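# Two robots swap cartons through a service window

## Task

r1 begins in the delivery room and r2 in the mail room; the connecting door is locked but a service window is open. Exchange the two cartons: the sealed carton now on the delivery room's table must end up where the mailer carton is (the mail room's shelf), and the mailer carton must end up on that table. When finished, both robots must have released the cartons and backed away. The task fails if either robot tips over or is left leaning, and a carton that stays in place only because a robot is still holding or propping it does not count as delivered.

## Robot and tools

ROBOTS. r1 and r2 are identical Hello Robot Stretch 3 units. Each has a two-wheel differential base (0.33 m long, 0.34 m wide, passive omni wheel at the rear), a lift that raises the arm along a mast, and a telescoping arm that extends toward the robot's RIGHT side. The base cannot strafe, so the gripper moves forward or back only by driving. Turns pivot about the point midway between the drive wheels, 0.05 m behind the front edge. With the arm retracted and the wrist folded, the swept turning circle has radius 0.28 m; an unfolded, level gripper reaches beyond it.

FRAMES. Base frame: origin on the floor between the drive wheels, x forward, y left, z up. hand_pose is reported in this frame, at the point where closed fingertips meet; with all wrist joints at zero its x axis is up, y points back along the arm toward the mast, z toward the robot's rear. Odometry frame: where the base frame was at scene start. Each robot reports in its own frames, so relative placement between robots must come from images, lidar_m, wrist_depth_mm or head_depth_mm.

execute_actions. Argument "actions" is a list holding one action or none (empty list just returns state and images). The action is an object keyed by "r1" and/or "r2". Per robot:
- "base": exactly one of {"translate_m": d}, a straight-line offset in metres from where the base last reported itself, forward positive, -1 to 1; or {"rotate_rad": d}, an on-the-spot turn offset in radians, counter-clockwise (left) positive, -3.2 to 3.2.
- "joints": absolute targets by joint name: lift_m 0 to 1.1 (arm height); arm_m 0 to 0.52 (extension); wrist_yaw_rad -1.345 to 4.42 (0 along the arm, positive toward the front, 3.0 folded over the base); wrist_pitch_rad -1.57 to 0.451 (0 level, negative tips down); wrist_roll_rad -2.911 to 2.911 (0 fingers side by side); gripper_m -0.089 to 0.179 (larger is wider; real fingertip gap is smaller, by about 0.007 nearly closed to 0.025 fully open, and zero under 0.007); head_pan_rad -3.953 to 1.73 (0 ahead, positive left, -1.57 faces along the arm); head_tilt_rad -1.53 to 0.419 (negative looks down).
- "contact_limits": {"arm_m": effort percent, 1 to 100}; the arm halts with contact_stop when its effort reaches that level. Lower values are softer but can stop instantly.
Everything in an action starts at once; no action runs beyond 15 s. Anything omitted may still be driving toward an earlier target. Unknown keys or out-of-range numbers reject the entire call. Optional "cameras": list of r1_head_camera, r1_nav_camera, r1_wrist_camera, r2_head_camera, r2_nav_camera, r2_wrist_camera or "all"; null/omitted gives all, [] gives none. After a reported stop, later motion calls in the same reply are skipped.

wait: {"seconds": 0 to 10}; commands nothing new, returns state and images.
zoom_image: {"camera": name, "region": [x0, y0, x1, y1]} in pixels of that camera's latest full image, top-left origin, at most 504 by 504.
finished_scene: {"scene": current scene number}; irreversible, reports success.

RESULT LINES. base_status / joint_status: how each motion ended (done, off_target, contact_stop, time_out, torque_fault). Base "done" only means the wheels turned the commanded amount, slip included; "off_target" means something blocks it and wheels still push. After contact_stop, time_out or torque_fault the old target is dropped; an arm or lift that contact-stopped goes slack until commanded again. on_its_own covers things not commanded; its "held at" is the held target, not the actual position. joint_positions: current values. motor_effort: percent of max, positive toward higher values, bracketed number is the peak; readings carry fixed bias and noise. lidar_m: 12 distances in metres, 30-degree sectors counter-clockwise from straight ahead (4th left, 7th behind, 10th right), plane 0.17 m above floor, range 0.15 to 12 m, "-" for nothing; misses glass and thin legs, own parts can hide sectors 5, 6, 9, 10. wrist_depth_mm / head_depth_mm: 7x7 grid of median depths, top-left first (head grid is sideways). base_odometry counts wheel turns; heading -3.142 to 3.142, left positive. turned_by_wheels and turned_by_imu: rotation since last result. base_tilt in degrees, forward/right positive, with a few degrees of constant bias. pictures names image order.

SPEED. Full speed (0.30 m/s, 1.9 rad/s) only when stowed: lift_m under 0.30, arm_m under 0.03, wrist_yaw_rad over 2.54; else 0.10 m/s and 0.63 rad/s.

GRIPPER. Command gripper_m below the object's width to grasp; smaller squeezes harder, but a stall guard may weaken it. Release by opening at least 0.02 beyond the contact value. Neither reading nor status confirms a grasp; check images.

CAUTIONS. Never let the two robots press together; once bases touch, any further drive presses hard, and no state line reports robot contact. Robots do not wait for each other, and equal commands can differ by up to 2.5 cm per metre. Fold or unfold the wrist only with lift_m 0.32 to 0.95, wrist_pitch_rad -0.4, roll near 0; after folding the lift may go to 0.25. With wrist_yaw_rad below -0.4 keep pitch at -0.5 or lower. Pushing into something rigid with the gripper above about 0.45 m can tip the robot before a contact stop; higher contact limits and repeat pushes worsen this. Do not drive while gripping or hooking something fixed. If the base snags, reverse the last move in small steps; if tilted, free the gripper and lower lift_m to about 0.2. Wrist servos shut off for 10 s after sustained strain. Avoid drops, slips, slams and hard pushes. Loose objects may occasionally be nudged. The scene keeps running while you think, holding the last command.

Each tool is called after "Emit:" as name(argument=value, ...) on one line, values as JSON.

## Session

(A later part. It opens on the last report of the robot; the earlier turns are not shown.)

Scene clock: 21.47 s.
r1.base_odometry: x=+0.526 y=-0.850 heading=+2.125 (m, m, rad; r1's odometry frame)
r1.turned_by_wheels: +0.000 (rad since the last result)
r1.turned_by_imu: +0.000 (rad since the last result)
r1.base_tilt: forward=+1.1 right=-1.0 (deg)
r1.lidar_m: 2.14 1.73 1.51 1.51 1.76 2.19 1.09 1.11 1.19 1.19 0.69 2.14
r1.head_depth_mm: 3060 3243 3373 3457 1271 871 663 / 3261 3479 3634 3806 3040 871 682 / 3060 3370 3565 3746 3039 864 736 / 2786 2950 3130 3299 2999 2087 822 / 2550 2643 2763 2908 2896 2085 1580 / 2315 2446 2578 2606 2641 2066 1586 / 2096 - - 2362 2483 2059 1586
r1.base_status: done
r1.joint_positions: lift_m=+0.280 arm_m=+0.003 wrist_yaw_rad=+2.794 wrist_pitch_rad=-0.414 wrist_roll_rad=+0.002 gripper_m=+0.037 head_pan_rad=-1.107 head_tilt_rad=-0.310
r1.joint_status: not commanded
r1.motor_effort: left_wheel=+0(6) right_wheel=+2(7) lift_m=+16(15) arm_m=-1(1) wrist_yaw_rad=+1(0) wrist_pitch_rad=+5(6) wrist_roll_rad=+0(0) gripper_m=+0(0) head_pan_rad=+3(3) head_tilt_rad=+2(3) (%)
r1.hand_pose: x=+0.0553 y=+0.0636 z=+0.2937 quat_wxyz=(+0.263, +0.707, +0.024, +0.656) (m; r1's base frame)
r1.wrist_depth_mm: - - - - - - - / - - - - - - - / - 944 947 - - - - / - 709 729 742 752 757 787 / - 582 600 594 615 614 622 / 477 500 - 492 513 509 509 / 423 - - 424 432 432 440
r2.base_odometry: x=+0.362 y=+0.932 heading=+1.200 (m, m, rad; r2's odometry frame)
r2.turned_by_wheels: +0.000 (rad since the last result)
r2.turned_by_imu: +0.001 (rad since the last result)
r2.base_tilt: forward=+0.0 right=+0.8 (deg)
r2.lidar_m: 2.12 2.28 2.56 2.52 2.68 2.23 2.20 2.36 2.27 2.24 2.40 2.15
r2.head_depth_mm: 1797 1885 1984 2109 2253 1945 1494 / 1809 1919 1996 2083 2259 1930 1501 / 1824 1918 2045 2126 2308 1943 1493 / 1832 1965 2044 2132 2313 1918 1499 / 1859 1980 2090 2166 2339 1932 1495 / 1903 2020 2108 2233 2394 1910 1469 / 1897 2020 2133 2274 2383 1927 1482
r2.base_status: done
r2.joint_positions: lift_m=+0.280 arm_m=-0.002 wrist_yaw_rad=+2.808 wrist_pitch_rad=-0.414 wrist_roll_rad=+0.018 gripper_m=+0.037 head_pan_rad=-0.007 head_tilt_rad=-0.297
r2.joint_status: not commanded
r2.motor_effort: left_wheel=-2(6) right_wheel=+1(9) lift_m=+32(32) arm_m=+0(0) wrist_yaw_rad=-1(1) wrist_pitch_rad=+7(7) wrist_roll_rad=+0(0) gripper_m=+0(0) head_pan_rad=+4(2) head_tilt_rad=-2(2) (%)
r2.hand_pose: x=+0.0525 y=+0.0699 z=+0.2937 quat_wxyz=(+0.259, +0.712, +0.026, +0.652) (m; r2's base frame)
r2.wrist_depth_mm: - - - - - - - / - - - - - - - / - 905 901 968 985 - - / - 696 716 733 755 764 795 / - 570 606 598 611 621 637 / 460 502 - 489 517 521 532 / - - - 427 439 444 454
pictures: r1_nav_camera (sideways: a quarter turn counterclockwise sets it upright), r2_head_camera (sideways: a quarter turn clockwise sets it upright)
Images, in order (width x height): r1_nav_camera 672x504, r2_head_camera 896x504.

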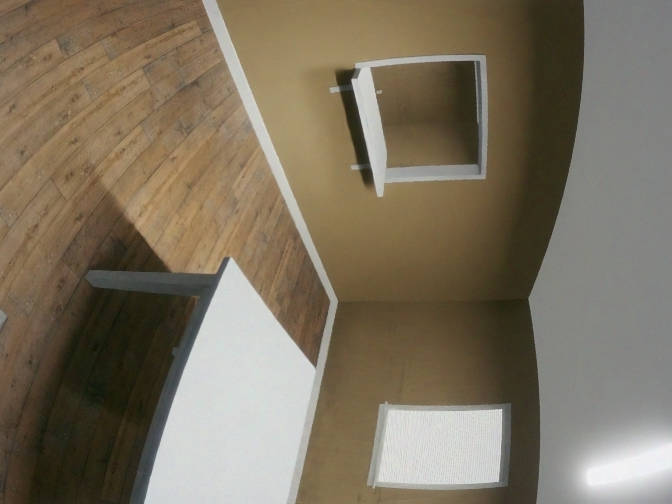

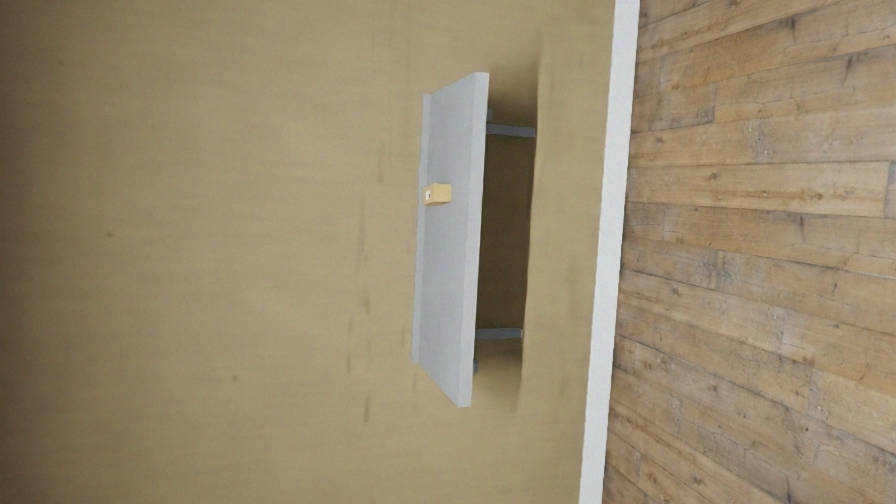

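Emit:
execute_actions(actions=[{"r1":{"base":{"translate_m":-0.62},"joints":{"head_pan_rad":-1.57,"head_tilt_rad":-0.7}},"r2":{"base":{"translate_m":1}}}], cameras=[])

Emit:
execute_actions(actions=[{"r1":{"base":{"rotate_rad":-0.275}},"r2":{"base":{"translate_m":0.32},"joints":{"head_pan_rad":-1.57,"head_tilt_rad":-0.8}}}], cameras=["r1_head_camera","r1_nav_camera"])

Emit:
execute_actions(actions=[{"r1":{"joints":{"lift_m":0.5}},"r2":{"base":{"rotate_rad":1.455}}}], cameras=["r2_head_camera","r2_nav_camera"])

Scene clock: 28.70 s.
r1.base_odometry: x=+0.852 y=-1.378 heading=+2.125 (m, m, rad; r1's odometry frame)
r1.turned_by_wheels: +0.000 (rad since the last result)
r1.turned_by_imu: +0.001 (rad since the last result)
r1.base_tilt: forward=+1.1 right=-1.1 (deg)
r1.lidar_m: 2.75 1.92 1.68 1.68 1.82 1.59 1.59 0.50 1.01 1.01 1.19 1.11
r1.head_depth_mm: 2568 2807 2973 917 714 584 1135 / 2610 2915 3122 863 711 581 1157 / 2683 3000 3120 908 707 582 1205 / 2763 3097 3083 905 705 595 1202 / 2867 3213 3086 901 705 609 1202 / 2919 3316 1235 896 701 625 1201 / 3029 3451 1235 894 700 1311 1197
r1.base_status: done
r1.joint_positions: lift_m=+0.280 arm_m=+0.003 wrist_yaw_rad=+2.794 wrist_pitch_rad=-0.414 wrist_roll_rad=+0.002 gripper_m=+0.037 head_pan_rad=-1.563 head_tilt_rad=-0.691
r1.joint_status: all done
r1.motor_effort: left_wheel=+1(6) right_wheel=+2(7) lift_m=+16(16) arm_m=-2(0) wrist_yaw_rad=+0(0) wrist_pitch_rad=+5(5) wrist_roll_rad=+0(0) gripper_m=+1(0) head_pan_rad=-3(30) head_tilt_rad=-4(20) (%)
r1.hand_pose: x=+0.0553 y=+0.0636 z=+0.2937 quat_wxyz=(+0.263, +0.707, +0.024, +0.656) (m; r1's base frame)
r1.wrist_depth_mm: - - - - - - - / - - - - - - - / - 931 938 - - - - / - 711 710 741 750 755 792 / - 578 602 594 608 615 621 / 472 502 - 498 519 507 519 / 417 - - 420 429 433 436
r2.base_odometry: x=+0.725 y=+1.864 heading=+1.200 (m, m, rad; r2's odometry frame)
r2.turned_by_wheels: +0.000 (rad since the last result)
r2.turned_by_imu: +0.000 (rad since the last result)
r2.base_tilt: forward=+0.0 right=+0.8 (deg)
r2.lidar_m: 1.13 1.21 1.79 2.43 2.60 3.24 3.19 3.05 2.38 2.34 1.46 1.14
r2.head_depth_mm: 923 972 1027 1093 1126 806 1323 / 935 986 1038 1108 1128 805 1357 / 945 993 1058 1118 1133 804 1366 / 955 1009 1068 1136 1119 837 1378 / 960 1021 1078 1151 1115 830 1396 / 970 1035 1094 1166 1118 831 1410 / 985 1049 1112 1175 1115 863 1425
r2.base_status: done
r2.joint_positions: lift_m=+0.280 arm_m=-0.002 wrist_yaw_rad=+2.808 wrist_pitch_rad=-0.414 wrist_roll_rad=+0.018 gripper_m=+0.037 head_pan_rad=-0.007 head_tilt_rad=-0.297
r2.joint_status: not commanded
r2.motor_effort: left_wheel=-2(6) right_wheel=+1(10) lift_m=+32(31) arm_m=+0(0) wrist_yaw_rad=-1(0) wrist_pitch_rad=+7(7) wrist_roll_rad=+0(0) gripper_m=+0(0) head_pan_rad=+4(4) head_tilt_rad=-1(2) (%)
r2.hand_pose: x=+0.0525 y=+0.0699 z=+0.2937 quat_wxyz=(+0.259, +0.712, +0.026, +0.652) (m; r2's base frame)
r2.wrist_depth_mm: - - - - - - - / - - - - - - - / - 876 906 964 993 - 968 / - 686 720 723 749 775 790 / - 569 599 586 607 619 625 / 464 502 - 488 505 522 525 / - - - 436 436 445 452
pictures: none
No camera images: the call's "cameras" was empty. Leave "cameras" out to get every camera's image.

Scene clock: 31.53 s.
r1.base_odometry: x=+0.852 y=-1.378 heading=+1.850 (m, m, rad; r1's odometry frame)
r1.turned_by_wheels: -0.275 (rad since the last result)
r1.turned_by_imu: -0.271 (rad since the last result)
r1.base_tilt: forward=+1.1 right=-1.1 (deg)
r1.lidar_m: 2.75 2.37 1.74 1.68 1.74 1.64 1.59 0.51 0.50 1.01 1.05 1.11
r1.head_depth_mm: 2647 2959 3123 879 713 584 1210 / 2649 2949 3167 911 710 582 1206 / 2651 2960 3151 906 707 580 1209 / 2631 2959 3065 869 707 578 1204 / 2659 2981 3099 900 703 577 1201 / 2652 2941 3065 895 700 576 1196 / 2651 2963 3049 893 699 574 1197
r1.base_status: done
r1.joint_positions: lift_m=+0.280 arm_m=+0.003 wrist_yaw_rad=+2.794 wrist_pitch_rad=-0.414 wrist_roll_rad=+0.002 gripper_m=+0.037 head_pan_rad=-1.563 head_tilt_rad=-0.692
r1.joint_status: not commanded
r1.motor_effort: left_wheel=+2(7) right_wheel=-2(8) lift_m=+16(16) arm_m=-1(0) wrist_yaw_rad=+0(0) wrist_pitch_rad=+6(5) wrist_roll_rad=+0(0) gripper_m=+1(1) head_pan_rad=-3(3) head_tilt_rad=-4(5) (%)
r1.hand_pose: x=+0.0553 y=+0.0636 z=+0.2937 quat_wxyz=(+0.263, +0.707, +0.024, +0.656) (m; r1's base frame)
r1.wrist_depth_mm: - - - - - - - / - - - - - - - / - 914 959 - - - - / - 725 717 733 745 762 796 / - 581 612 584 610 615 624 / 470 499 - 501 513 507 519 / 423 - - 423 429 436 444
r2.base_odometry: x=+0.841 y=+2.162 heading=+1.200 (m, m, rad; r2's odometry frame)
r2.turned_by_wheels: +0.000 (rad since the last result)
r2.turned_by_imu: +0.000 (rad since the last result)
r2.base_tilt: forward=+0.0 right=+0.9 (deg)
r2.lidar_m: 0.81 0.87 1.29 2.39 2.57 3.56 3.51 3.07 2.41 2.30 1.05 0.82
r2.head_depth_mm: 2003 2261 2282 1825 1519 1294 1128 / 2012 2289 2280 1826 1526 1296 1128 / 2064 2349 2281 1796 1510 1290 1126 / 2070 2390 2283 1821 1507 1289 1150 / 2108 2411 2295 1800 1501 1292 1125 / 2051 2242 2207 1832 1522 1304 1127 / 1658 1725 1801 1758 1505 1292 1124
r2.base_status: done
r2.joint_positions: lift_m=+0.280 arm_m=-0.002 wrist_yaw_rad=+2.808 wrist_pitch_rad=-0.415 wrist_roll_rad=+0.018 gripper_m=+0.037 head_pan_rad=-1.563 head_tilt_rad=-0.790
r2.joint_status: all done
r2.motor_effort: left_wheel=-2(6) right_wheel=+1(11) lift_m=+32(31) arm_m=+0(0) wrist_yaw_rad=+0(0) wrist_pitch_rad=+7(7) wrist_roll_rad=+0(0) gripper_m=+0(0) head_pan_rad=-3(48) head_tilt_rad=-4(27) (%)
r2.hand_pose: x=+0.0524 y=+0.0699 z=+0.2937 quat_wxyz=(+0.259, +0.712, +0.026, +0.652) (m; r2's base frame)
r2.wrist_depth_mm: - - - - - 944 714 / - - - - - 966 731 / - 895 909 943 990 955 741 / - 694 726 729 751 760 711 / - 574 602 592 612 618 621 / 460 502 - 491 512 513 528 / - - - 433 435 444 451
pictures: r1_head_camera (sideways: a quarter turn clockwise sets it upright), r1_nav_camera (sideways: a quarter turn counterclockwise sets it upright)
Images, in order (width x height): r1_head_camera 896x504, r1_nav_camera 672x504.

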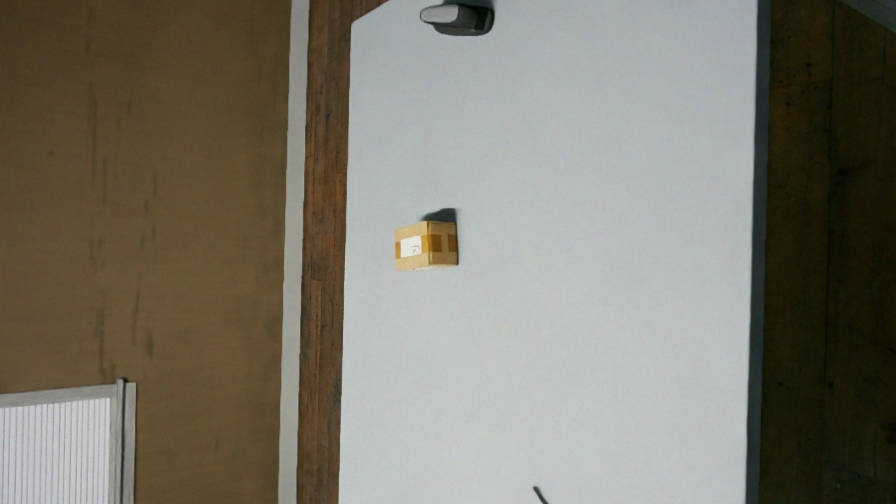

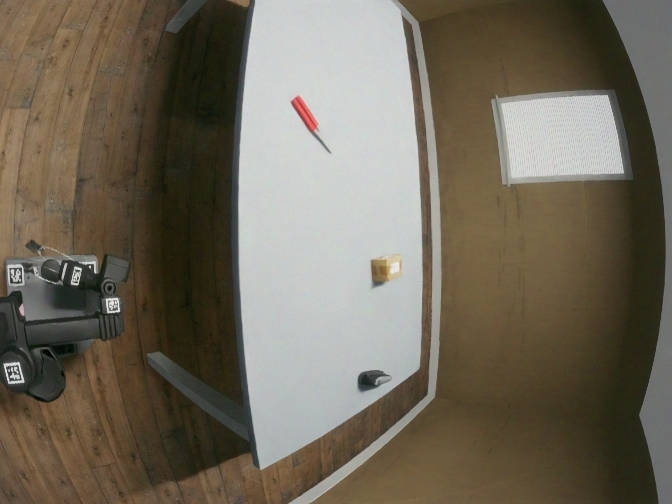

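Scene clock: 34.37 s.
r1.base_odometry: x=+0.852 y=-1.378 heading=+1.850 (m, m, rad; r1's odometry frame)
r1.turned_by_wheels: +0.000 (rad since the last result)
r1.turned_by_imu: +0.001 (rad since the last result)
r1.base_tilt: forward=+1.1 right=-1.0 (deg)
r1.lidar_m: 2.74 2.38 1.74 1.67 1.74 1.64 1.59 0.51 0.50 1.01 1.05 1.11
r1.head_depth_mm: 2658 2993 3170 877 715 583 1205 / 2646 3007 3127 911 709 583 1210 / 2660 2959 3098 908 708 579 1205 / 2669 2930 3122 871 705 579 1202 / 2668 2980 3101 901 705 577 1195 / 2670 2981 3064 894 701 574 1194 / 2685 2966 3033 892 698 573 1197
r1.base_status: not commanded
r1.joint_positions: lift_m=+0.500 arm_m=+0.003 wrist_yaw_rad=+2.794 wrist_pitch_rad=-0.414 wrist_roll_rad=+0.002 gripper_m=+0.037 head_pan_rad=-1.563 head_tilt_rad=-0.692
r1.joint_status: all done
r1.motor_effort: left_wheel=+2(3) right_wheel=-2(2) lift_m=+24(26) arm_m=-1(1) wrist_yaw_rad=+0(1) wrist_pitch_rad=+5(5) wrist_roll_rad=+0(0) gripper_m=+1(1) head_pan_rad=-4(3) head_tilt_rad=-3(3) (%)
r1.hand_pose: x=+0.0553 y=+0.0636 z=+0.5132 quat_wxyz=(+0.263, +0.707, +0.024, +0.656) (m; r1's base frame)
r1.wrist_depth_mm: - - - - - - - / - - - - - - - / - - - - - - - / - - - - - - - / 817 886 925 894 928 937 958 / 726 738 734 755 786 774 805 / 627 - 635 645 643 659 662
r2.base_odometry: x=+0.841 y=+2.162 heading=+2.655 (m, m, rad; r2's odometry frame)
r2.turned_by_wheels: +1.455 (rad since the last result)
r2.turned_by_imu: +1.453 (rad since the last result)
r2.base_tilt: forward=+0.1 right=+0.8 (deg)
r2.lidar_m: 2.40 2.48 3.28 3.51 3.46 2.48 2.37 1.18 0.85 0.81 0.83 1.12
r2.head_depth_mm: 673 770 861 736 628 1292 1129 / 670 773 864 718 628 1297 1122 / 674 772 865 704 629 1291 1133 / 674 775 861 737 627 1300 1149 / 671 769 859 736 628 1285 1126 / 675 771 864 737 625 1294 1127 / 673 770 860 735 627 1292 1124
r2.base_status: done
r2.joint_positions: lift_m=+0.280 arm_m=-0.002 wrist_yaw_rad=+2.808 wrist_pitch_rad=-0.415 wrist_roll_rad=+0.018 gripper_m=+0.037 head_pan_rad=-1.563 head_tilt_rad=-0.790
r2.joint_status: not commanded
r2.motor_effort: left_wheel=-2(8) right_wheel=+2(11) lift_m=+32(32) arm_m=+0(0) wrist_yaw_rad=-1(1) wrist_pitch_rad=+7(7) wrist_roll_rad=+0(0) gripper_m=+0(1) head_pan_rad=-4(3) head_tilt_rad=-4(5) (%)
r2.hand_pose: x=+0.0524 y=+0.0699 z=+0.2937 quat_wxyz=(+0.259, +0.712, +0.026, +0.652) (m; r2's base frame)
r2.wrist_depth_mm: - - - - - - - / - - - - - - - / - 900 913 963 978 - - / - 694 713 722 736 766 790 / - 575 594 581 625 616 637 / 459 499 - 491 511 520 528 / - - - 432 436 440 450
pictures: r2_head_camera (sideways: a quarter turn clockwise sets it upright), r2_nav_camera (sideways: a quarter turn counterclockwise sets it upright)
Images, in order (width x height): r2_head_camera 896x504, r2_nav_camera 672x504.

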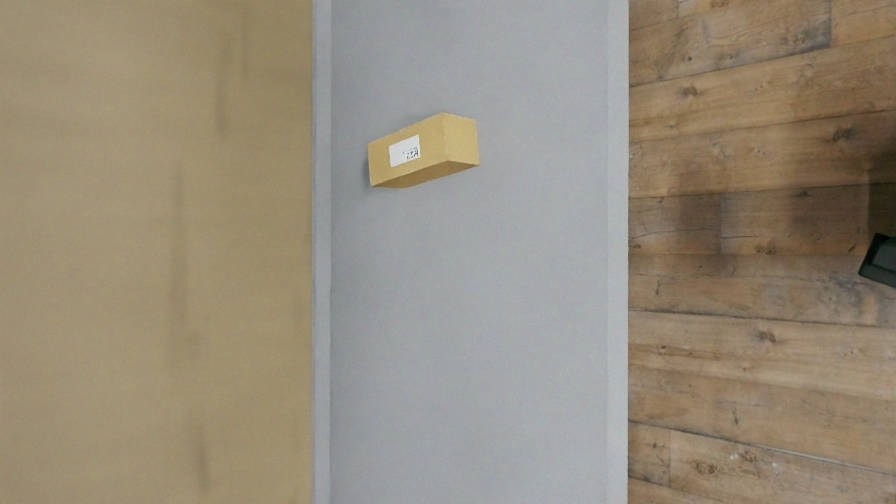

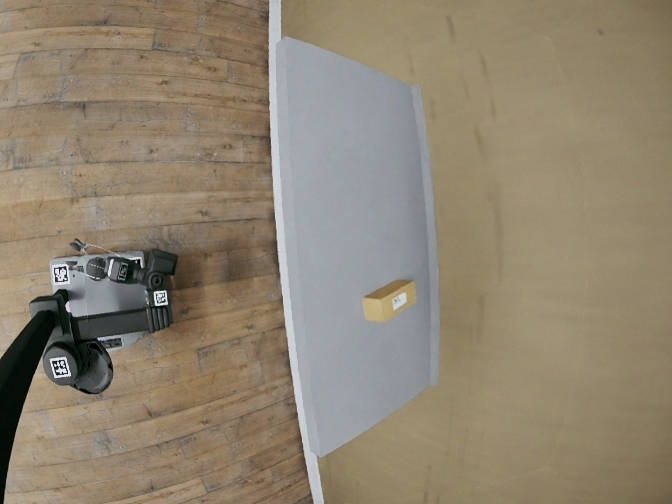

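Emit:
execute_actions(actions=[{"r1":{"joints":{"lift_m":0.85}},"r2":{"base":{"translate_m":-0.12},"joints":{"lift_m":0.85}}}], cameras=[])

Emit:
execute_actions(actions=[{"r1":{"joints":{"wrist_yaw_rad":0.1,"arm_m":0.25}},"r2":{"joints":{"wrist_yaw_rad":0.2,"arm_m":0.04}}}], cameras=[])

Emit:
execute_actions(actions=[{"r1":{"joints":{"gripper_m":0.14,"lift_m":0.81}},"r2":{"joints":{"gripper_m":0.14,"lift_m":0.81}}}], cameras=["r1_head_camera","r1_wrist_camera","r2_head_camera","r2_wrist_camera"])

Scene clock: 42.47 s.
r1.base_odometry: x=+0.852 y=-1.378 heading=+1.850 (m, m, rad; r1's odometry frame)
r1.turned_by_wheels: +0.000 (rad since the last result)
r1.turned_by_imu: +0.002 (rad since the last result)
r1.base_tilt: forward=+1.1 right=-1.1 (deg)
r1.lidar_m: 2.75 2.38 1.74 1.68 1.74 1.65 1.59 0.51 0.50 1.01 1.05 1.11
r1.head_depth_mm: 2634 2945 3164 878 711 600 - / 2647 2960 3096 908 709 598 - / 2636 2969 3125 906 708 581 - / 2650 2990 3115 870 707 595 - / 2665 2911 3086 898 704 590 - / 2661 2984 3084 894 701 576 1200 / 2672 2953 3060 891 698 574 1195
r1.base_status: not commanded
r1.joint_positions: lift_m=+0.850 arm_m=+0.003 wrist_yaw_rad=+2.794 wrist_pitch_rad=-0.415 wrist_roll_rad=+0.002 gripper_m=+0.037 head_pan_rad=-1.563 head_tilt_rad=-0.692
r1.joint_status: all done
r1.motor_effort: left_wheel=+2(2) right_wheel=-2(2) lift_m=+24(25) arm_m=-1(1) wrist_yaw_rad=+0(1) wrist_pitch_rad=+6(5) wrist_roll_rad=+0(0) gripper_m=+0(0) head_pan_rad=-4(3) head_tilt_rad=-3(3) (%)
r1.hand_pose: x=+0.0553 y=+0.0636 z=+0.8632 quat_wxyz=(+0.263, +0.707, +0.024, +0.656) (m; r1's base frame)
r1.wrist_depth_mm: - - - - - - - / - - - - - - - / - - - - - - - / - - - - - - - / - - - - - - - / - - - - - - - / 944 - - - - - -
r2.base_odometry: x=+0.947 y=+2.106 heading=+2.655 (m, m, rad; r2's odometry frame)
r2.turned_by_wheels: +0.000 (rad since the last result)
r2.turned_by_imu: -0.001 (rad since the last result)
r2.base_tilt: forward=+0.0 right=+0.8 (deg)
r2.lidar_m: 2.52 2.59 3.44 3.50 3.30 2.35 2.25 1.19 0.85 0.81 0.84 1.12
r2.head_depth_mm: 676 774 863 735 628 - 1093 / 675 776 862 734 628 - 1112 / 678 774 869 740 630 - 1108 / 678 775 866 694 627 - - / 677 778 867 735 628 - 1125 / 673 777 860 736 629 1287 1125 / 678 775 870 736 628 1293 1128
r2.base_status: done
r2.joint_positions: lift_m=+0.850 arm_m=-0.002 wrist_yaw_rad=+2.808 wrist_pitch_rad=-0.415 wrist_roll_rad=+0.018 gripper_m=+0.037 head_pan_rad=-1.563 head_tilt_rad=-0.790
r2.joint_status: all done
r2.motor_effort: left_wheel=-1(10) right_wheel=+1(7) lift_m=+45(48) arm_m=+0(0) wrist_yaw_rad=+0(1) wrist_pitch_rad=+7(7) wrist_roll_rad=+0(0) gripper_m=+1(1) head_pan_rad=-4(4) head_tilt_rad=-4(4) (%)
r2.hand_pose: x=+0.0524 y=+0.0699 z=+0.8632 quat_wxyz=(+0.259, +0.712, +0.026, +0.652) (m; r2's base frame)
r2.wrist_depth_mm: - - - - - - - / - - - - - - - / - - - - - - - / - - - - - - - / - - - - - - - / - - - - - - - / 973 - - - - - -
pictures: none
No camera images: the call's "cameras" was empty. Leave "cameras" out to get every camera's image.

Scene clock: 45.50 s.
r1.base_odometry: x=+0.852 y=-1.378 heading=+1.850 (m, m, rad; r1's odometry frame)
r1.turned_by_wheels: +0.000 (rad since the last result)
r1.turned_by_imu: +0.001 (rad since the last result)
r1.base_tilt: forward=+1.1 right=-1.1 (deg)
r1.lidar_m: 2.75 2.37 1.74 1.68 1.74 1.65 1.59 0.51 0.50 1.02 1.06 1.11
r1.head_depth_mm: 2653 2975 3134 950 - - 1190 / 2632 2955 3112 - 688 581 1216 / 2661 2981 3132 - 674 580 1202 / 2675 2974 3084 1023 683 579 1204 / 2675 2968 3075 897 704 576 1202 / 2662 2984 3084 897 702 574 1200 / 2668 2973 3047 892 698 574 1193
r1.base_status: not commanded
r1.joint_positions: lift_m=+0.850 arm_m=+0.250 wrist_yaw_rad=+0.102 wrist_pitch_rad=-0.415 wrist_roll_rad=+0.002 gripper_m=+0.037 head_pan_rad=-1.563 head_tilt_rad=-0.692
r1.joint_status: all done
r1.motor_effort: left_wheel=+2(2) right_wheel=-2(2) lift_m=+24(24) arm_m=+5(6) wrist_yaw_rad=-2(3) wrist_pitch_rad=+5(5) wrist_roll_rad=+0(0) gripper_m=+0(0) head_pan_rad=-3(4) head_tilt_rad=-3(3) (%)
r1.hand_pose: x=+0.0013 y=-0.6183 z=+0.8632 quat_wxyz=(+0.698, +0.181, -0.684, -0.111) (m; r1's base frame)
r1.wrist_depth_mm: - - - - - - - / - - - - - - - / 497 504 515 530 553 552 - / 379 385 387 341 402 412 426 / 305 310 327 310 325 327 335 / 256 259 262 267 281 274 276 / 220 224 224 229 230 234 237
r2.base_odometry: x=+0.947 y=+2.106 heading=+2.655 (m, m, rad; r2's odometry frame)
r2.turned_by_wheels: +0.000 (rad since the last result)
r2.turned_by_imu: +0.000 (rad since the last result)
r2.base_tilt: forward=+0.0 right=+0.9 (deg)
r2.lidar_m: 2.51 2.60 3.45 3.51 3.28 2.36 2.25 1.19 0.85 0.81 0.84 1.12
r2.head_depth_mm: 675 773 865 737 - - 1110 / 675 775 868 738 - - 1129 / 674 775 866 734 - - 1125 / 677 775 867 718 - 1269 1128 / 676 775 867 735 628 1288 1123 / 677 774 868 735 625 1297 1132 / 676 777 866 738 628 1286 1129
r2.base_status: not commanded
r2.joint_positions: lift_m=+0.850 arm_m=+0.040 wrist_yaw_rad=+0.203 wrist_pitch_rad=-0.415 wrist_roll_rad=+0.018 gripper_m=+0.037 head_pan_rad=-1.563 head_tilt_rad=-0.790
r2.joint_status: all done
r2.motor_effort: left_wheel=-2(2) right_wheel=+1(1) lift_m=+46(45) arm_m=+4(4) wrist_yaw_rad=-3(5) wrist_pitch_rad=+7(8) wrist_roll_rad=+0(0) gripper_m=+1(1) head_pan_rad=-4(3) head_tilt_rad=-5(4) (%)
r2.hand_pose: x=+0.0239 y=-0.4049 z=+0.8632 quat_wxyz=(+0.697, +0.215, -0.680, -0.077) (m; r2's base frame)
r2.wrist_depth_mm: 549 524 497 479 458 444 426 / 587 566 547 517 497 478 457 / 460 477 489 511 521 507 493 / 364 374 382 332 401 410 469 / 301 305 320 305 328 333 338 / 256 259 249 263 274 279 284 / 221 224 228 231 234 238 240
pictures: none
No camera images: the call's "cameras" was empty. Leave "cameras" out to get every camera's image.

Scene clock: 47.00 s.
r1.base_odometry: x=+0.852 y=-1.378 heading=+1.850 (m, m, rad; r1's odometry frame)
r1.turned_by_wheels: +0.000 (rad since the last result)
r1.turned_by_imu: +0.000 (rad since the last result)
r1.base_tilt: forward=+1.1 right=-1.0 (deg)
r1.lidar_m: 2.74 2.39 1.74 1.68 1.74 1.65 1.59 0.51 0.50 1.01 1.05 1.11
r1.head_depth_mm: 2638 2989 3163 875 750 - - / 2664 2977 3122 989 - 568 1207 / 2687 2963 3119 989 648 580 1202 / 2665 2940 3056 888 665 579 1206 / 2653 2960 3076 899 701 577 1201 / 2656 2991 3051 892 699 577 1197 / 2669 3004 3031 892 699 574 1192
r1.base_status: not commanded
r1.joint_positions: lift_m=+0.810 arm_m=+0.250 wrist_yaw_rad=+0.102 wrist_pitch_rad=-0.415 wrist_roll_rad=+0.002 gripper_m=+0.140 head_pan_rad=-1.563 head_tilt_rad=-0.692
r1.joint_status: all done
r1.motor_effort: left_wheel=+2(2) right_wheel=-2(2) lift_m=+16(20) arm_m=+4(4) wrist_yaw_rad=-2(2) wrist_pitch_rad=+5(5) wrist_roll_rad=+0(0) gripper_m=+1(84) head_pan_rad=-3(3) head_tilt_rad=-4(3) (%)
r1.hand_pose: x=+0.0013 y=-0.6183 z=+0.8237 quat_wxyz=(+0.698, +0.181, -0.684, -0.111) (m; r1's base frame)
r1.wrist_depth_mm: - - - - - - - / 589 601 - - - - - / 408 417 423 381 449 463 481 / 309 316 321 299 332 343 353 / 252 263 259 262 269 283 277 / 211 - 217 220 223 236 230 / 182 184 186 189 190 187 197
r2.base_odometry: x=+0.947 y=+2.106 heading=+2.655 (m, m, rad; r2's odometry frame)
r2.turned_by_wheels: +0.000 (rad since the last result)
r2.turned_by_imu: +0.000 (rad since the last result)
r2.base_tilt: forward=+0.0 right=+0.8 (deg)
r2.lidar_m: 2.52 2.60 3.49 3.50 3.27 2.35 2.25 1.19 0.85 0.81 0.84 1.12
r2.head_depth_mm: 675 777 865 735 638 - - / 675 771 864 736 644 - 1109 / 676 774 869 738 626 - 1108 / 677 775 863 697 - 1259 1126 / 678 775 863 736 628 1289 1129 / 676 774 869 739 627 1291 1126 / 674 778 867 735 627 1291 1125
r2.base_status: not commanded
r2.joint_positions: lift_m=+0.810 arm_m=+0.040 wrist_yaw_rad=+0.203 wrist_pitch_rad=-0.415 wrist_roll_rad=+0.018 gripper_m=+0.140 head_pan_rad=-1.563 head_tilt_rad=-0.790
r2.joint_status: all done
r2.motor_effort: left_wheel=-2(2) right_wheel=+1(1) lift_m=+31(38) arm_m=+4(4) wrist_yaw_rad=-3(3) wrist_pitch_rad=+7(7) wrist_roll_rad=+0(0) gripper_m=+0(82) head_pan_rad=-3(3) head_tilt_rad=-4(4) (%)
r2.hand_pose: x=+0.0238 y=-0.4049 z=+0.8237 quat_wxyz=(+0.697, +0.214, -0.680, -0.077) (m; r2's base frame)
r2.wrist_depth_mm: 543 533 499 484 461 443 419 / 526 542 524 519 494 476 459 / 378 391 404 343 439 453 485 / 299 307 314 284 330 339 349 / 247 261 255 260 268 278 279 / 215 207 216 218 222 237 232 / 181 184 187 190 192 190 200
pictures: r1_head_camera (sideways: a quarter turn clockwise sets it upright), r1_wrist_camera, r2_head_camera (sideways: a quarter turn clockwise sets it upright), r2_wrist_camera
Images, in order (width x height): r1_head_camera 896x504, r1_wrist_camera 644x364, r2_head_camera 896x504, r2_wrist_camera 644x364.

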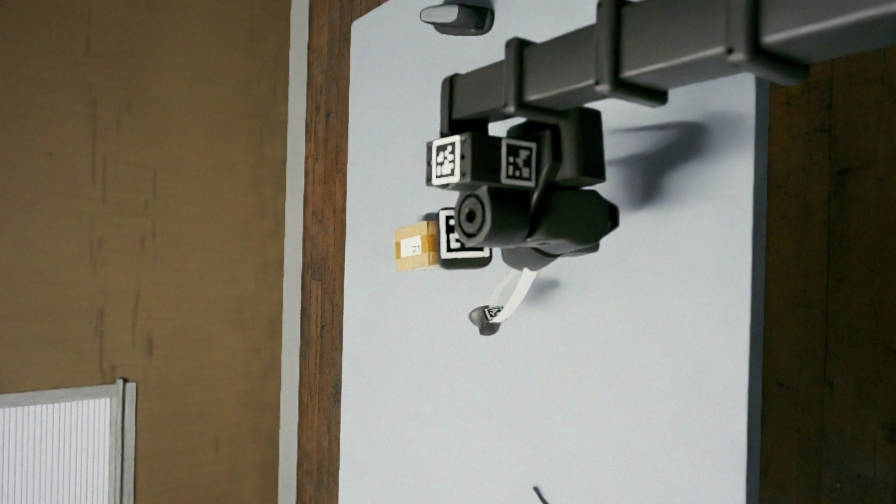

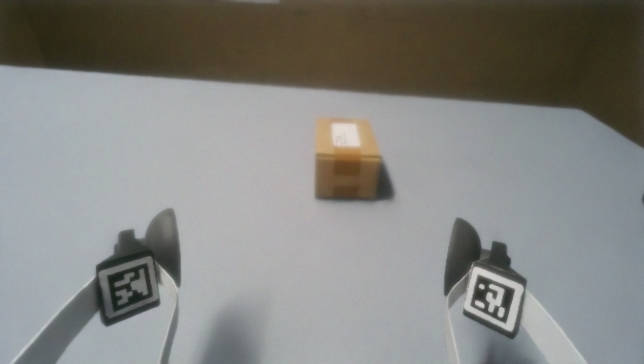

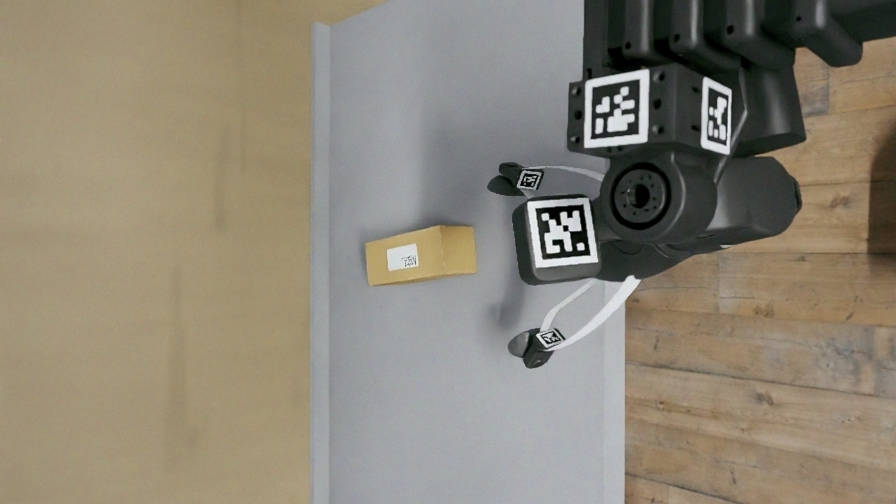

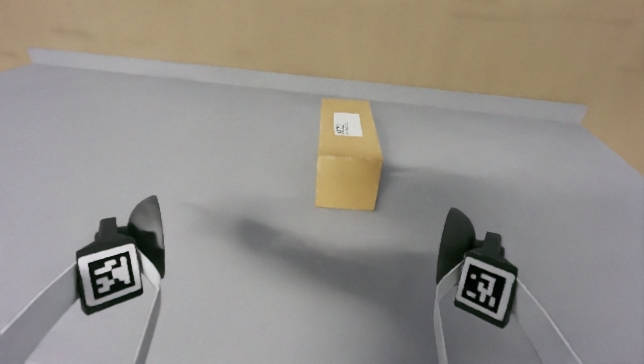

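Emit:
execute_actions(actions=[{"r1":{"joints":{"arm_m":0.41,"lift_m":0.775}},"r2":{"joints":{"arm_m":0.20,"lift_m":0.775}}}], cameras=["r1_head_camera","r1_wrist_camera","r2_head_camera","r2_wrist_camera"])

Scene clock: 51.60 s.
r1.base_odometry: x=+0.852 y=-1.378 heading=+1.850 (m, m, rad; r1's odometry frame)
r1.turned_by_wheels: +0.000 (rad since the last result)
r1.turned_by_imu: +0.001 (rad since the last result)
r1.base_tilt: forward=+1.1 right=-1.0 (deg)
r1.lidar_m: 2.74 2.38 1.74 1.68 1.74 1.65 1.59 0.51 0.50 1.01 1.05 1.11
r1.head_depth_mm: 2635 2988 3181 875 734 - - / 2644 2965 3131 988 688 580 1209 / 2654 2949 3137 - 710 580 1203 / 2633 2950 3103 868 705 578 1198 / 2704 2975 3096 900 704 577 1200 / 2672 2988 3049 896 700 575 1198 / 2674 2966 3027 890 698 573 1197
r1.base_status: not commanded
r1.joint_positions: lift_m=+0.775 arm_m=+0.410 wrist_yaw_rad=+0.101 wrist_pitch_rad=-0.415 wrist_roll_rad=+0.002 gripper_m=+0.140 head_pan_rad=-1.563 head_tilt_rad=-0.692
r1.joint_status: all done
r1.motor_effort: left_wheel=+2(2) right_wheel=-2(2) lift_m=+15(15) arm_m=+5(6) wrist_yaw_rad=-2(2) wrist_pitch_rad=+6(5) wrist_roll_rad=+0(0) gripper_m=+1(1) head_pan_rad=-3(3) head_tilt_rad=-4(3) (%)
r1.hand_pose: x=+0.0011 y=-0.7784 z=+0.7887 quat_wxyz=(+0.698, +0.180, -0.684, -0.111) (m; r1's base frame)
r1.wrist_depth_mm: - - - - - - - / - - - - - - - / 325 331 342 352 363 370 384 / 252 256 260 175 269 277 281 / 204 213 209 140 206 228 223 / 176 - 174 131 169 189 184 / - 148 150 148 152 150 158
r2.base_odometry: x=+0.947 y=+2.106 heading=+2.655 (m, m, rad; r2's odometry frame)
r2.turned_by_wheels: +0.000 (rad since the last result)
r2.turned_by_imu: -0.001 (rad since the last result)
r2.base_tilt: forward=+0.1 right=+0.9 (deg)
r2.lidar_m: 2.52 2.60 3.46 3.50 3.28 2.35 2.25 1.19 0.85 0.81 0.83 1.12
r2.head_depth_mm: 676 775 864 759 - - - / 675 776 868 792 612 1286 1127 / 675 774 867 - 600 1289 1127 / 677 778 864 728 611 1287 1129 / 676 778 869 737 626 1287 1130 / 675 773 863 735 628 1296 1133 / 675 777 866 734 626 1289 1128
r2.base_status: not commanded
r2.joint_positions: lift_m=+0.775 arm_m=+0.200 wrist_yaw_rad=+0.202 wrist_pitch_rad=-0.415 wrist_roll_rad=+0.018 gripper_m=+0.140 head_pan_rad=-1.563 head_tilt_rad=-0.790
r2.joint_status: all done
r2.motor_effort: left_wheel=-2(2) right_wheel=+1(0) lift_m=+31(29) arm_m=+4(5) wrist_yaw_rad=-3(3) wrist_pitch_rad=+8(7) wrist_roll_rad=+0(0) gripper_m=+0(1) head_pan_rad=-4(4) head_tilt_rad=-5(3) (%)
r2.hand_pose: x=+0.0236 y=-0.5649 z=+0.7887 quat_wxyz=(+0.697, +0.214, -0.680, -0.077) (m; r2's base frame)
r2.wrist_depth_mm: 382 365 350 335 322 310 297 / 397 388 373 364 347 334 320 / 309 315 328 322 347 343 333 / 239 245 247 165 266 272 280 / 197 210 197 135 214 225 224 / - 165 120 114 174 191 186 / 145 148 142 123 155 154 160
pictures: r1_head_camera (sideways: a quarter turn clockwise sets it upright), r1_wrist_camera, r2_head_camera (sideways: a quarter turn clockwise sets it upright), r2_wrist_camera
Images, in order (width x height): r1_head_camera 896x504, r1_wrist_camera 644x364, r2_head_camera 896x504, r2_wrist_camera 644x364.

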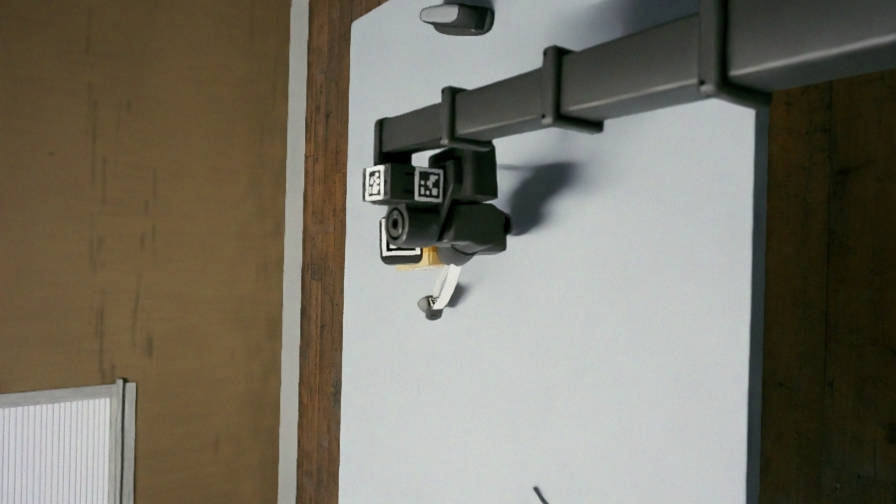

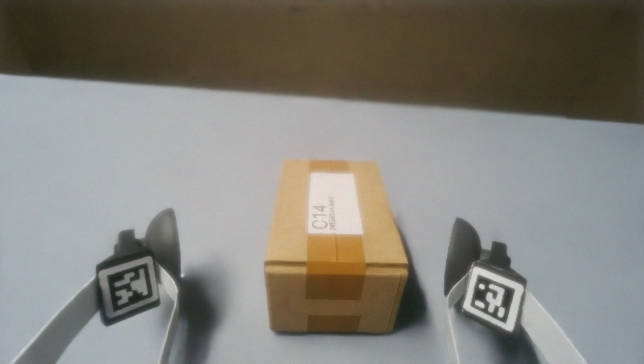

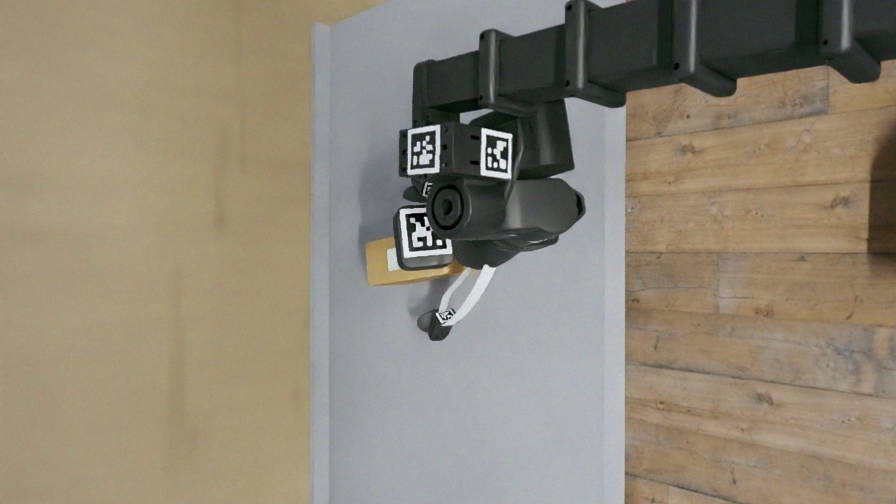

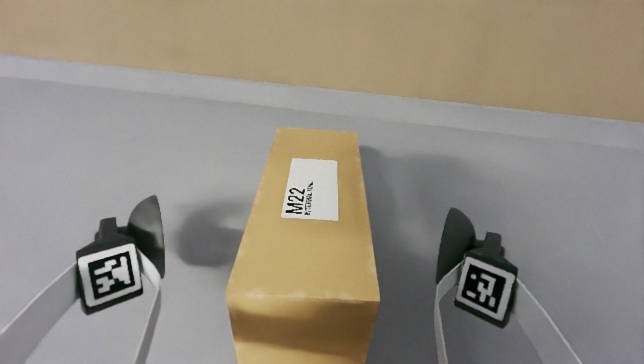

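Emit:
execute_actions(actions=[{"r1":{"base":{"translate_m":-0.008},"joints":{"arm_m":0.43,"lift_m":0.762}},"r2":{"joints":{"arm_m":0.225,"lift_m":0.763}}}], cameras=["r1_wrist_camera","r2_wrist_camera"])

Emit:
execute_actions(actions=[{"r1":{"joints":{"gripper_m":0.02}},"r2":{"joints":{"gripper_m":0.015}}}], cameras=["r1_wrist_camera","r2_wrist_camera"])

Scene clock: 54.37 s.
r1.base_odometry: x=+0.855 y=-1.385 heading=+1.850 (m, m, rad; r1's odometry frame)
r1.turned_by_wheels: +0.000 (rad since the last result)
r1.turned_by_imu: +0.001 (rad since the last result)
r1.base_tilt: forward=+1.1 right=-1.0 (deg)
r1.lidar_m: 2.75 2.38 1.73 1.67 1.74 1.64 1.58 0.51 0.49 1.02 1.05 1.11
r1.head_depth_mm: 2643 2949 3183 902 723 - - / 2648 2965 3138 951 - 582 1196 / 2651 2987 3140 - 709 580 1201 / 2677 2959 3134 859 704 578 1205 / 2663 2969 3080 897 702 577 1202 / 2639 2968 3081 895 699 575 1196 / 2645 2967 3016 892 698 573 1197
r1.base_status: done
r1.joint_positions: lift_m=+0.762 arm_m=+0.430 wrist_yaw_rad=+0.101 wrist_pitch_rad=-0.410 wrist_roll_rad=+0.002 gripper_m=+0.140 head_pan_rad=-1.563 head_tilt_rad=-0.692
r1.joint_status: all done
r1.motor_effort: left_wheel=+2(4) right_wheel=-1(8) lift_m=+14(16) arm_m=+5(4) wrist_yaw_rad=-2(1) wrist_pitch_rad=+3(5) wrist_roll_rad=+0(0) gripper_m=+0(0) head_pan_rad=-3(3) head_tilt_rad=-3(3) (%)
r1.hand_pose: x=+0.0012 y=-0.7989 z=+0.7768 quat_wxyz=(+0.698, +0.179, -0.685, -0.109) (m; r1's base frame)
r1.wrist_depth_mm: - - - - - - - / - - - - - - - / 305 310 321 329 338 349 355 / 231 235 229 154 250 256 261 / 188 197 179 123 198 207 207 / 162 - 109 107 159 175 171 / - 136 129 118 137 139 145
r2.base_odometry: x=+0.947 y=+2.106 heading=+2.655 (m, m, rad; r2's odometry frame)
r2.turned_by_wheels: +0.000 (rad since the last result)
r2.turned_by_imu: +0.000 (rad since the last result)
r2.base_tilt: forward=+0.0 right=+0.8 (deg)
r2.lidar_m: 2.51 2.58 3.45 3.51 3.29 2.35 2.25 1.19 0.85 0.81 0.84 1.12
r2.head_depth_mm: 676 775 867 746 644 - - / 676 776 865 - 612 1290 1130 / 673 774 865 - 613 1286 1124 / 675 778 869 - 621 1283 1133 / 677 780 866 737 628 1293 1124 / 674 777 863 735 627 1281 1131 / 675 772 866 737 627 1292 1122
r2.base_status: not commanded
r2.joint_positions: lift_m=+0.763 arm_m=+0.225 wrist_yaw_rad=+0.202 wrist_pitch_rad=-0.413 wrist_roll_rad=+0.018 gripper_m=+0.140 head_pan_rad=-1.563 head_tilt_rad=-0.790
r2.joint_status: all done
r2.motor_effort: left_wheel=-2(2) right_wheel=+1(0) lift_m=+30(30) arm_m=+5(5) wrist_yaw_rad=-2(3) wrist_pitch_rad=+7(7) wrist_roll_rad=+0(0) gripper_m=+0(1) head_pan_rad=-4(3) head_tilt_rad=-4(4) (%)
r2.hand_pose: x=+0.0237 y=-0.5901 z=+0.7771 quat_wxyz=(+0.697, +0.214, -0.680, -0.077) (m; r2's base frame)
r2.wrist_depth_mm: 357 340 324 310 299 287 275 / 370 360 347 333 321 308 297 / 281 290 299 309 323 318 310 / 222 227 220 146 245 250 260 / 183 193 125 118 198 206 207 / - 153 99 99 165 175 172 / 134 136 86 86 141 142 148
pictures: r1_wrist_camera, r2_wrist_camera
Images, in order (width x height): r1_wrist_camera 644x364, r2_wrist_camera 644x364.

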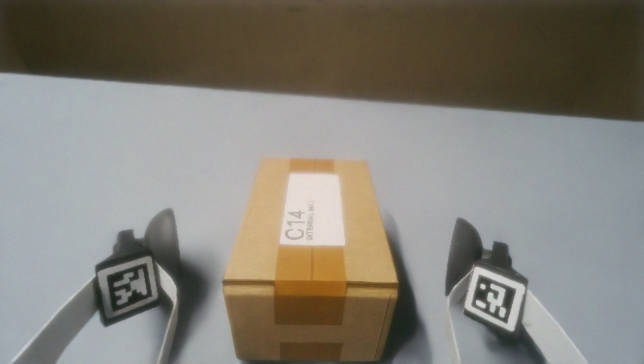

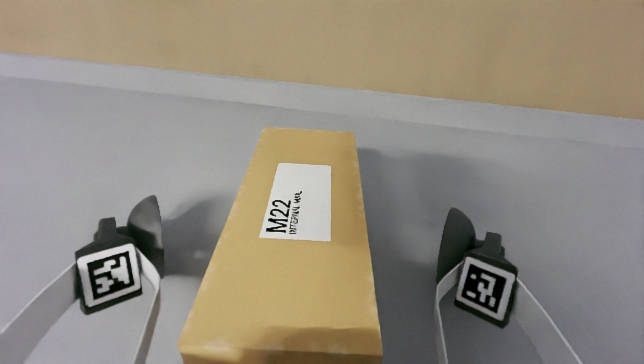

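Scene clock: 56.10 s.
r1.base_odometry: x=+0.855 y=-1.385 heading=+1.850 (m, m, rad; r1's odometry frame)
r1.turned_by_wheels: +0.000 (rad since the last result)
r1.turned_by_imu: +0.000 (rad since the last result)
r1.base_tilt: forward=+1.1 right=-1.0 (deg)
r1.lidar_m: 2.75 2.37 1.74 1.68 1.74 1.64 1.58 0.51 0.49 1.02 1.05 1.12
r1.head_depth_mm: 2635 2984 3157 900 726 - - / 2655 2975 3121 949 - 580 1194 / 2667 2973 3103 - 707 581 1206 / 2654 2995 3109 853 707 579 1206 / 2665 2981 3068 898 703 577 1200 / 2674 2964 3039 895 701 575 1201 / 2649 2982 3047 892 699 573 1195
r1.base_status: not commanded
r1.joint_positions: lift_m=+0.762 arm_m=+0.430 wrist_yaw_rad=+0.099 wrist_pitch_rad=-0.402 wrist_roll_rad=+0.002 gripper_m=+0.021 head_pan_rad=-1.563 head_tilt_rad=-0.692
r1.joint_status: all done
r1.motor_effort: left_wheel=+2(2) right_wheel=-1(2) lift_m=+14(14) arm_m=+5(5) wrist_yaw_rad=+0(0) wrist_pitch_rad=+0(3) wrist_roll_rad=+0(0) gripper_m=-21(96) head_pan_rad=-3(4) head_tilt_rad=-4(3) (%)
r1.hand_pose: x=+0.0009 y=-0.7999 z=+0.7786 quat_wxyz=(+0.699, +0.175, -0.685, -0.107) (m; r1's base frame)
r1.wrist_depth_mm: - - - - - - - / - - - - - - - / 314 320 328 338 344 354 368 / 236 240 242 159 256 259 267 / 190 193 131 126 205 206 210 / 159 163 106 107 108 170 173 / 137 138 132 117 138 145 147
r2.base_odometry: x=+0.947 y=+2.106 heading=+2.655 (m, m, rad; r2's odometry frame)
r2.turned_by_wheels: +0.000 (rad since the last result)
r2.turned_by_imu: +0.000 (rad since the last result)
r2.base_tilt: forward=+0.0 right=+0.9 (deg)
r2.lidar_m: 2.52 2.60 3.45 3.50 3.28 2.36 2.25 1.19 0.85 0.81 0.84 1.12
r2.head_depth_mm: 675 772 864 747 645 - - / 677 775 865 - 612 1304 1126 / 678 775 866 - 613 1286 1128 / 675 773 867 - 621 1295 1127 / 677 778 865 736 627 1287 1128 / 676 779 866 734 625 1294 1131 / 677 778 864 734 627 1290 1124
r2.base_status: not commanded
r2.joint_positions: lift_m=+0.763 arm_m=+0.225 wrist_yaw_rad=+0.202 wrist_pitch_rad=-0.405 wrist_roll_rad=+0.018 gripper_m=+0.016 head_pan_rad=-1.563 head_tilt_rad=-0.790
r2.joint_status: all done
r2.motor_effort: left_wheel=-2(1) right_wheel=+1(0) lift_m=+31(30) arm_m=+4(5) wrist_yaw_rad=-3(3) wrist_pitch_rad=+3(7) wrist_roll_rad=+0(0) gripper_m=-29(100) head_pan_rad=-4(4) head_tilt_rad=-4(4) (%)
r2.hand_pose: x=+0.0239 y=-0.5910 z=+0.7788 quat_wxyz=(+0.698, +0.211, -0.681, -0.074) (m; r2's base frame)
r2.wrist_depth_mm: 354 339 324 310 298 287 274 / 375 362 348 337 324 309 298 / 288 296 305 320 327 319 310 / 225 230 226 149 251 257 266 / 185 191 123 121 207 205 210 / 157 158 101 101 109 172 174 / - 137 86 87 141 147 149
pictures: r1_wrist_camera, r2_wrist_camera
Images, in order (width x height): r1_wrist_camera 644x364, r2_wrist_camera 644x364.

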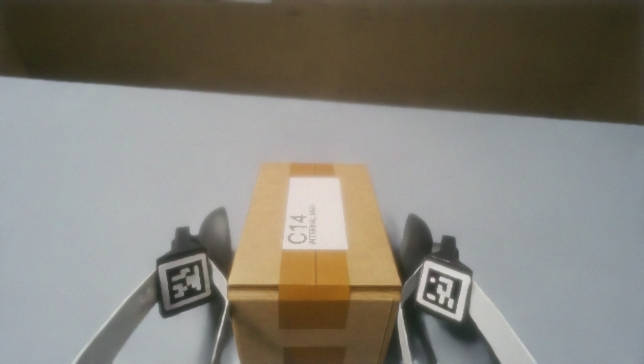

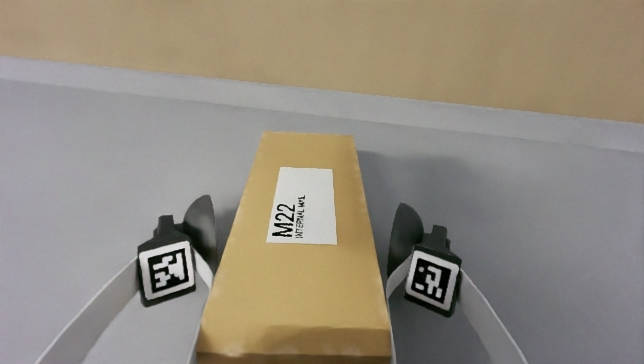

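Emit:
execute_actions(actions=[{"r1":{"joints":{"gripper_m":0.0,"lift_m":0.81}},"r2":{"joints":{"gripper_m":0.0,"lift_m":0.81}}}], cameras=["r1_wrist_camera","r2_wrist_camera"])

Scene clock: 58.23 s.
r1.base_odometry: x=+0.855 y=-1.385 heading=+1.850 (m, m, rad; r1's odometry frame)
r1.turned_by_wheels: +0.000 (rad since the last result)
r1.turned_by_imu: +0.001 (rad since the last result)
r1.base_tilt: forward=+1.1 right=-1.0 (deg)
r1.lidar_m: 2.75 2.38 1.74 1.68 1.74 1.64 1.58 0.51 0.49 1.02 1.05 1.11
r1.head_depth_mm: 2673 2968 3120 913 748 - - / 2673 2975 3172 - 688 580 1214 / 2642 2972 3234 841 707 581 1200 / 2651 2967 3217 835 704 579 1202 / 2658 2981 3117 898 704 577 1196 / 2647 2982 3034 898 701 575 1200 / 2661 2973 3065 894 697 573 1192
r1.base_status: not commanded
r1.joint_positions: lift_m=+0.810 arm_m=+0.430 wrist_yaw_rad=+0.099 wrist_pitch_rad=-0.420 wrist_roll_rad=+0.002 gripper_m=+0.005 head_pan_rad=-1.563 head_tilt_rad=-0.692
r1.joint_status: gripper_m off_target (ended at +0.005, target +0.000); the others done
r1.motor_effort: left_wheel=+2(2) right_wheel=-1(1) lift_m=+25(24) arm_m=+4(5) wrist_yaw_rad=+1(1) wrist_pitch_rad=+7(8) wrist_roll_rad=+0(0) gripper_m=-25(98) head_pan_rad=-3(3) head_tilt_rad=-2(3) (%)
r1.hand_pose: x=+0.0007 y=-0.7977 z=+0.8219 quat_wxyz=(+0.698, +0.182, -0.684, -0.113) (m; r1's base frame)
r1.wrist_depth_mm: - - - - - - - / - - - - - - - / 397 405 414 423 - - - / 304 308 315 169 329 333 342 / 247 251 138 130 266 267 273 / 207 215 106 107 109 223 224 / 181 182 173 115 180 189 192
r2.base_odometry: x=+0.947 y=+2.106 heading=+2.655 (m, m, rad; r2's odometry frame)
r2.turned_by_wheels: +0.000 (rad since the last result)
r2.turned_by_imu: +0.000 (rad since the last result)
r2.base_tilt: forward=+0.0 right=+0.9 (deg)
r2.lidar_m: 2.52 2.59 3.47 3.50 3.29 2.36 2.25 1.19 0.85 0.81 0.84 1.12
r2.head_depth_mm: 675 774 864 772 - - - / 677 776 884 - 626 1298 1130 / 677 778 890 - 625 1291 1130 / 676 772 884 698 627 1293 1123 / 678 776 868 737 626 1301 1131 / 673 776 866 735 626 1288 1126 / 677 773 865 735 629 1287 1131
r2.base_status: not commanded
r2.joint_positions: lift_m=+0.810 arm_m=+0.225 wrist_yaw_rad=+0.202 wrist_pitch_rad=-0.423 wrist_roll_rad=+0.018 gripper_m=+0.005 head_pan_rad=-1.563 head_tilt_rad=-0.790
r2.joint_status: gripper_m off_target (ended at +0.005, target +0.000); the others done
r2.motor_effort: left_wheel=-2(2) right_wheel=+1(1) lift_m=+48(50) arm_m=+4(5) wrist_yaw_rad=-2(3) wrist_pitch_rad=+11(11) wrist_roll_rad=+0(0) gripper_m=-31(97) head_pan_rad=-4(3) head_tilt_rad=-5(4) (%)
r2.hand_pose: x=+0.0234 y=-0.5889 z=+0.8213 quat_wxyz=(+0.697, +0.217, -0.679, -0.080) (m; r2's base frame)
r2.wrist_depth_mm: 355 341 326 308 299 289 276 / 389 373 355 338 325 311 297 / 369 377 369 359 350 335 323 / 293 298 292 155 322 329 329 / 240 250 126 123 268 267 274 / 205 211 101 102 111 224 227 / 183 180 86 87 185 192 195
pictures: r1_wrist_camera, r2_wrist_camera
Images, in order (width x height): r1_wrist_camera 644x364, r2_wrist_camera 644x364.

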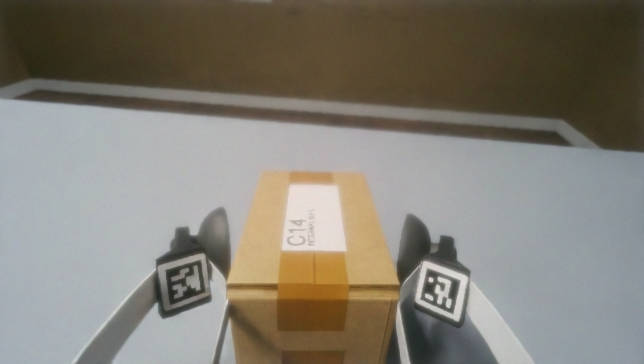

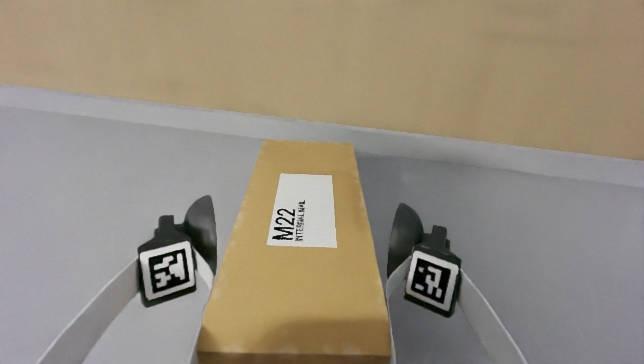

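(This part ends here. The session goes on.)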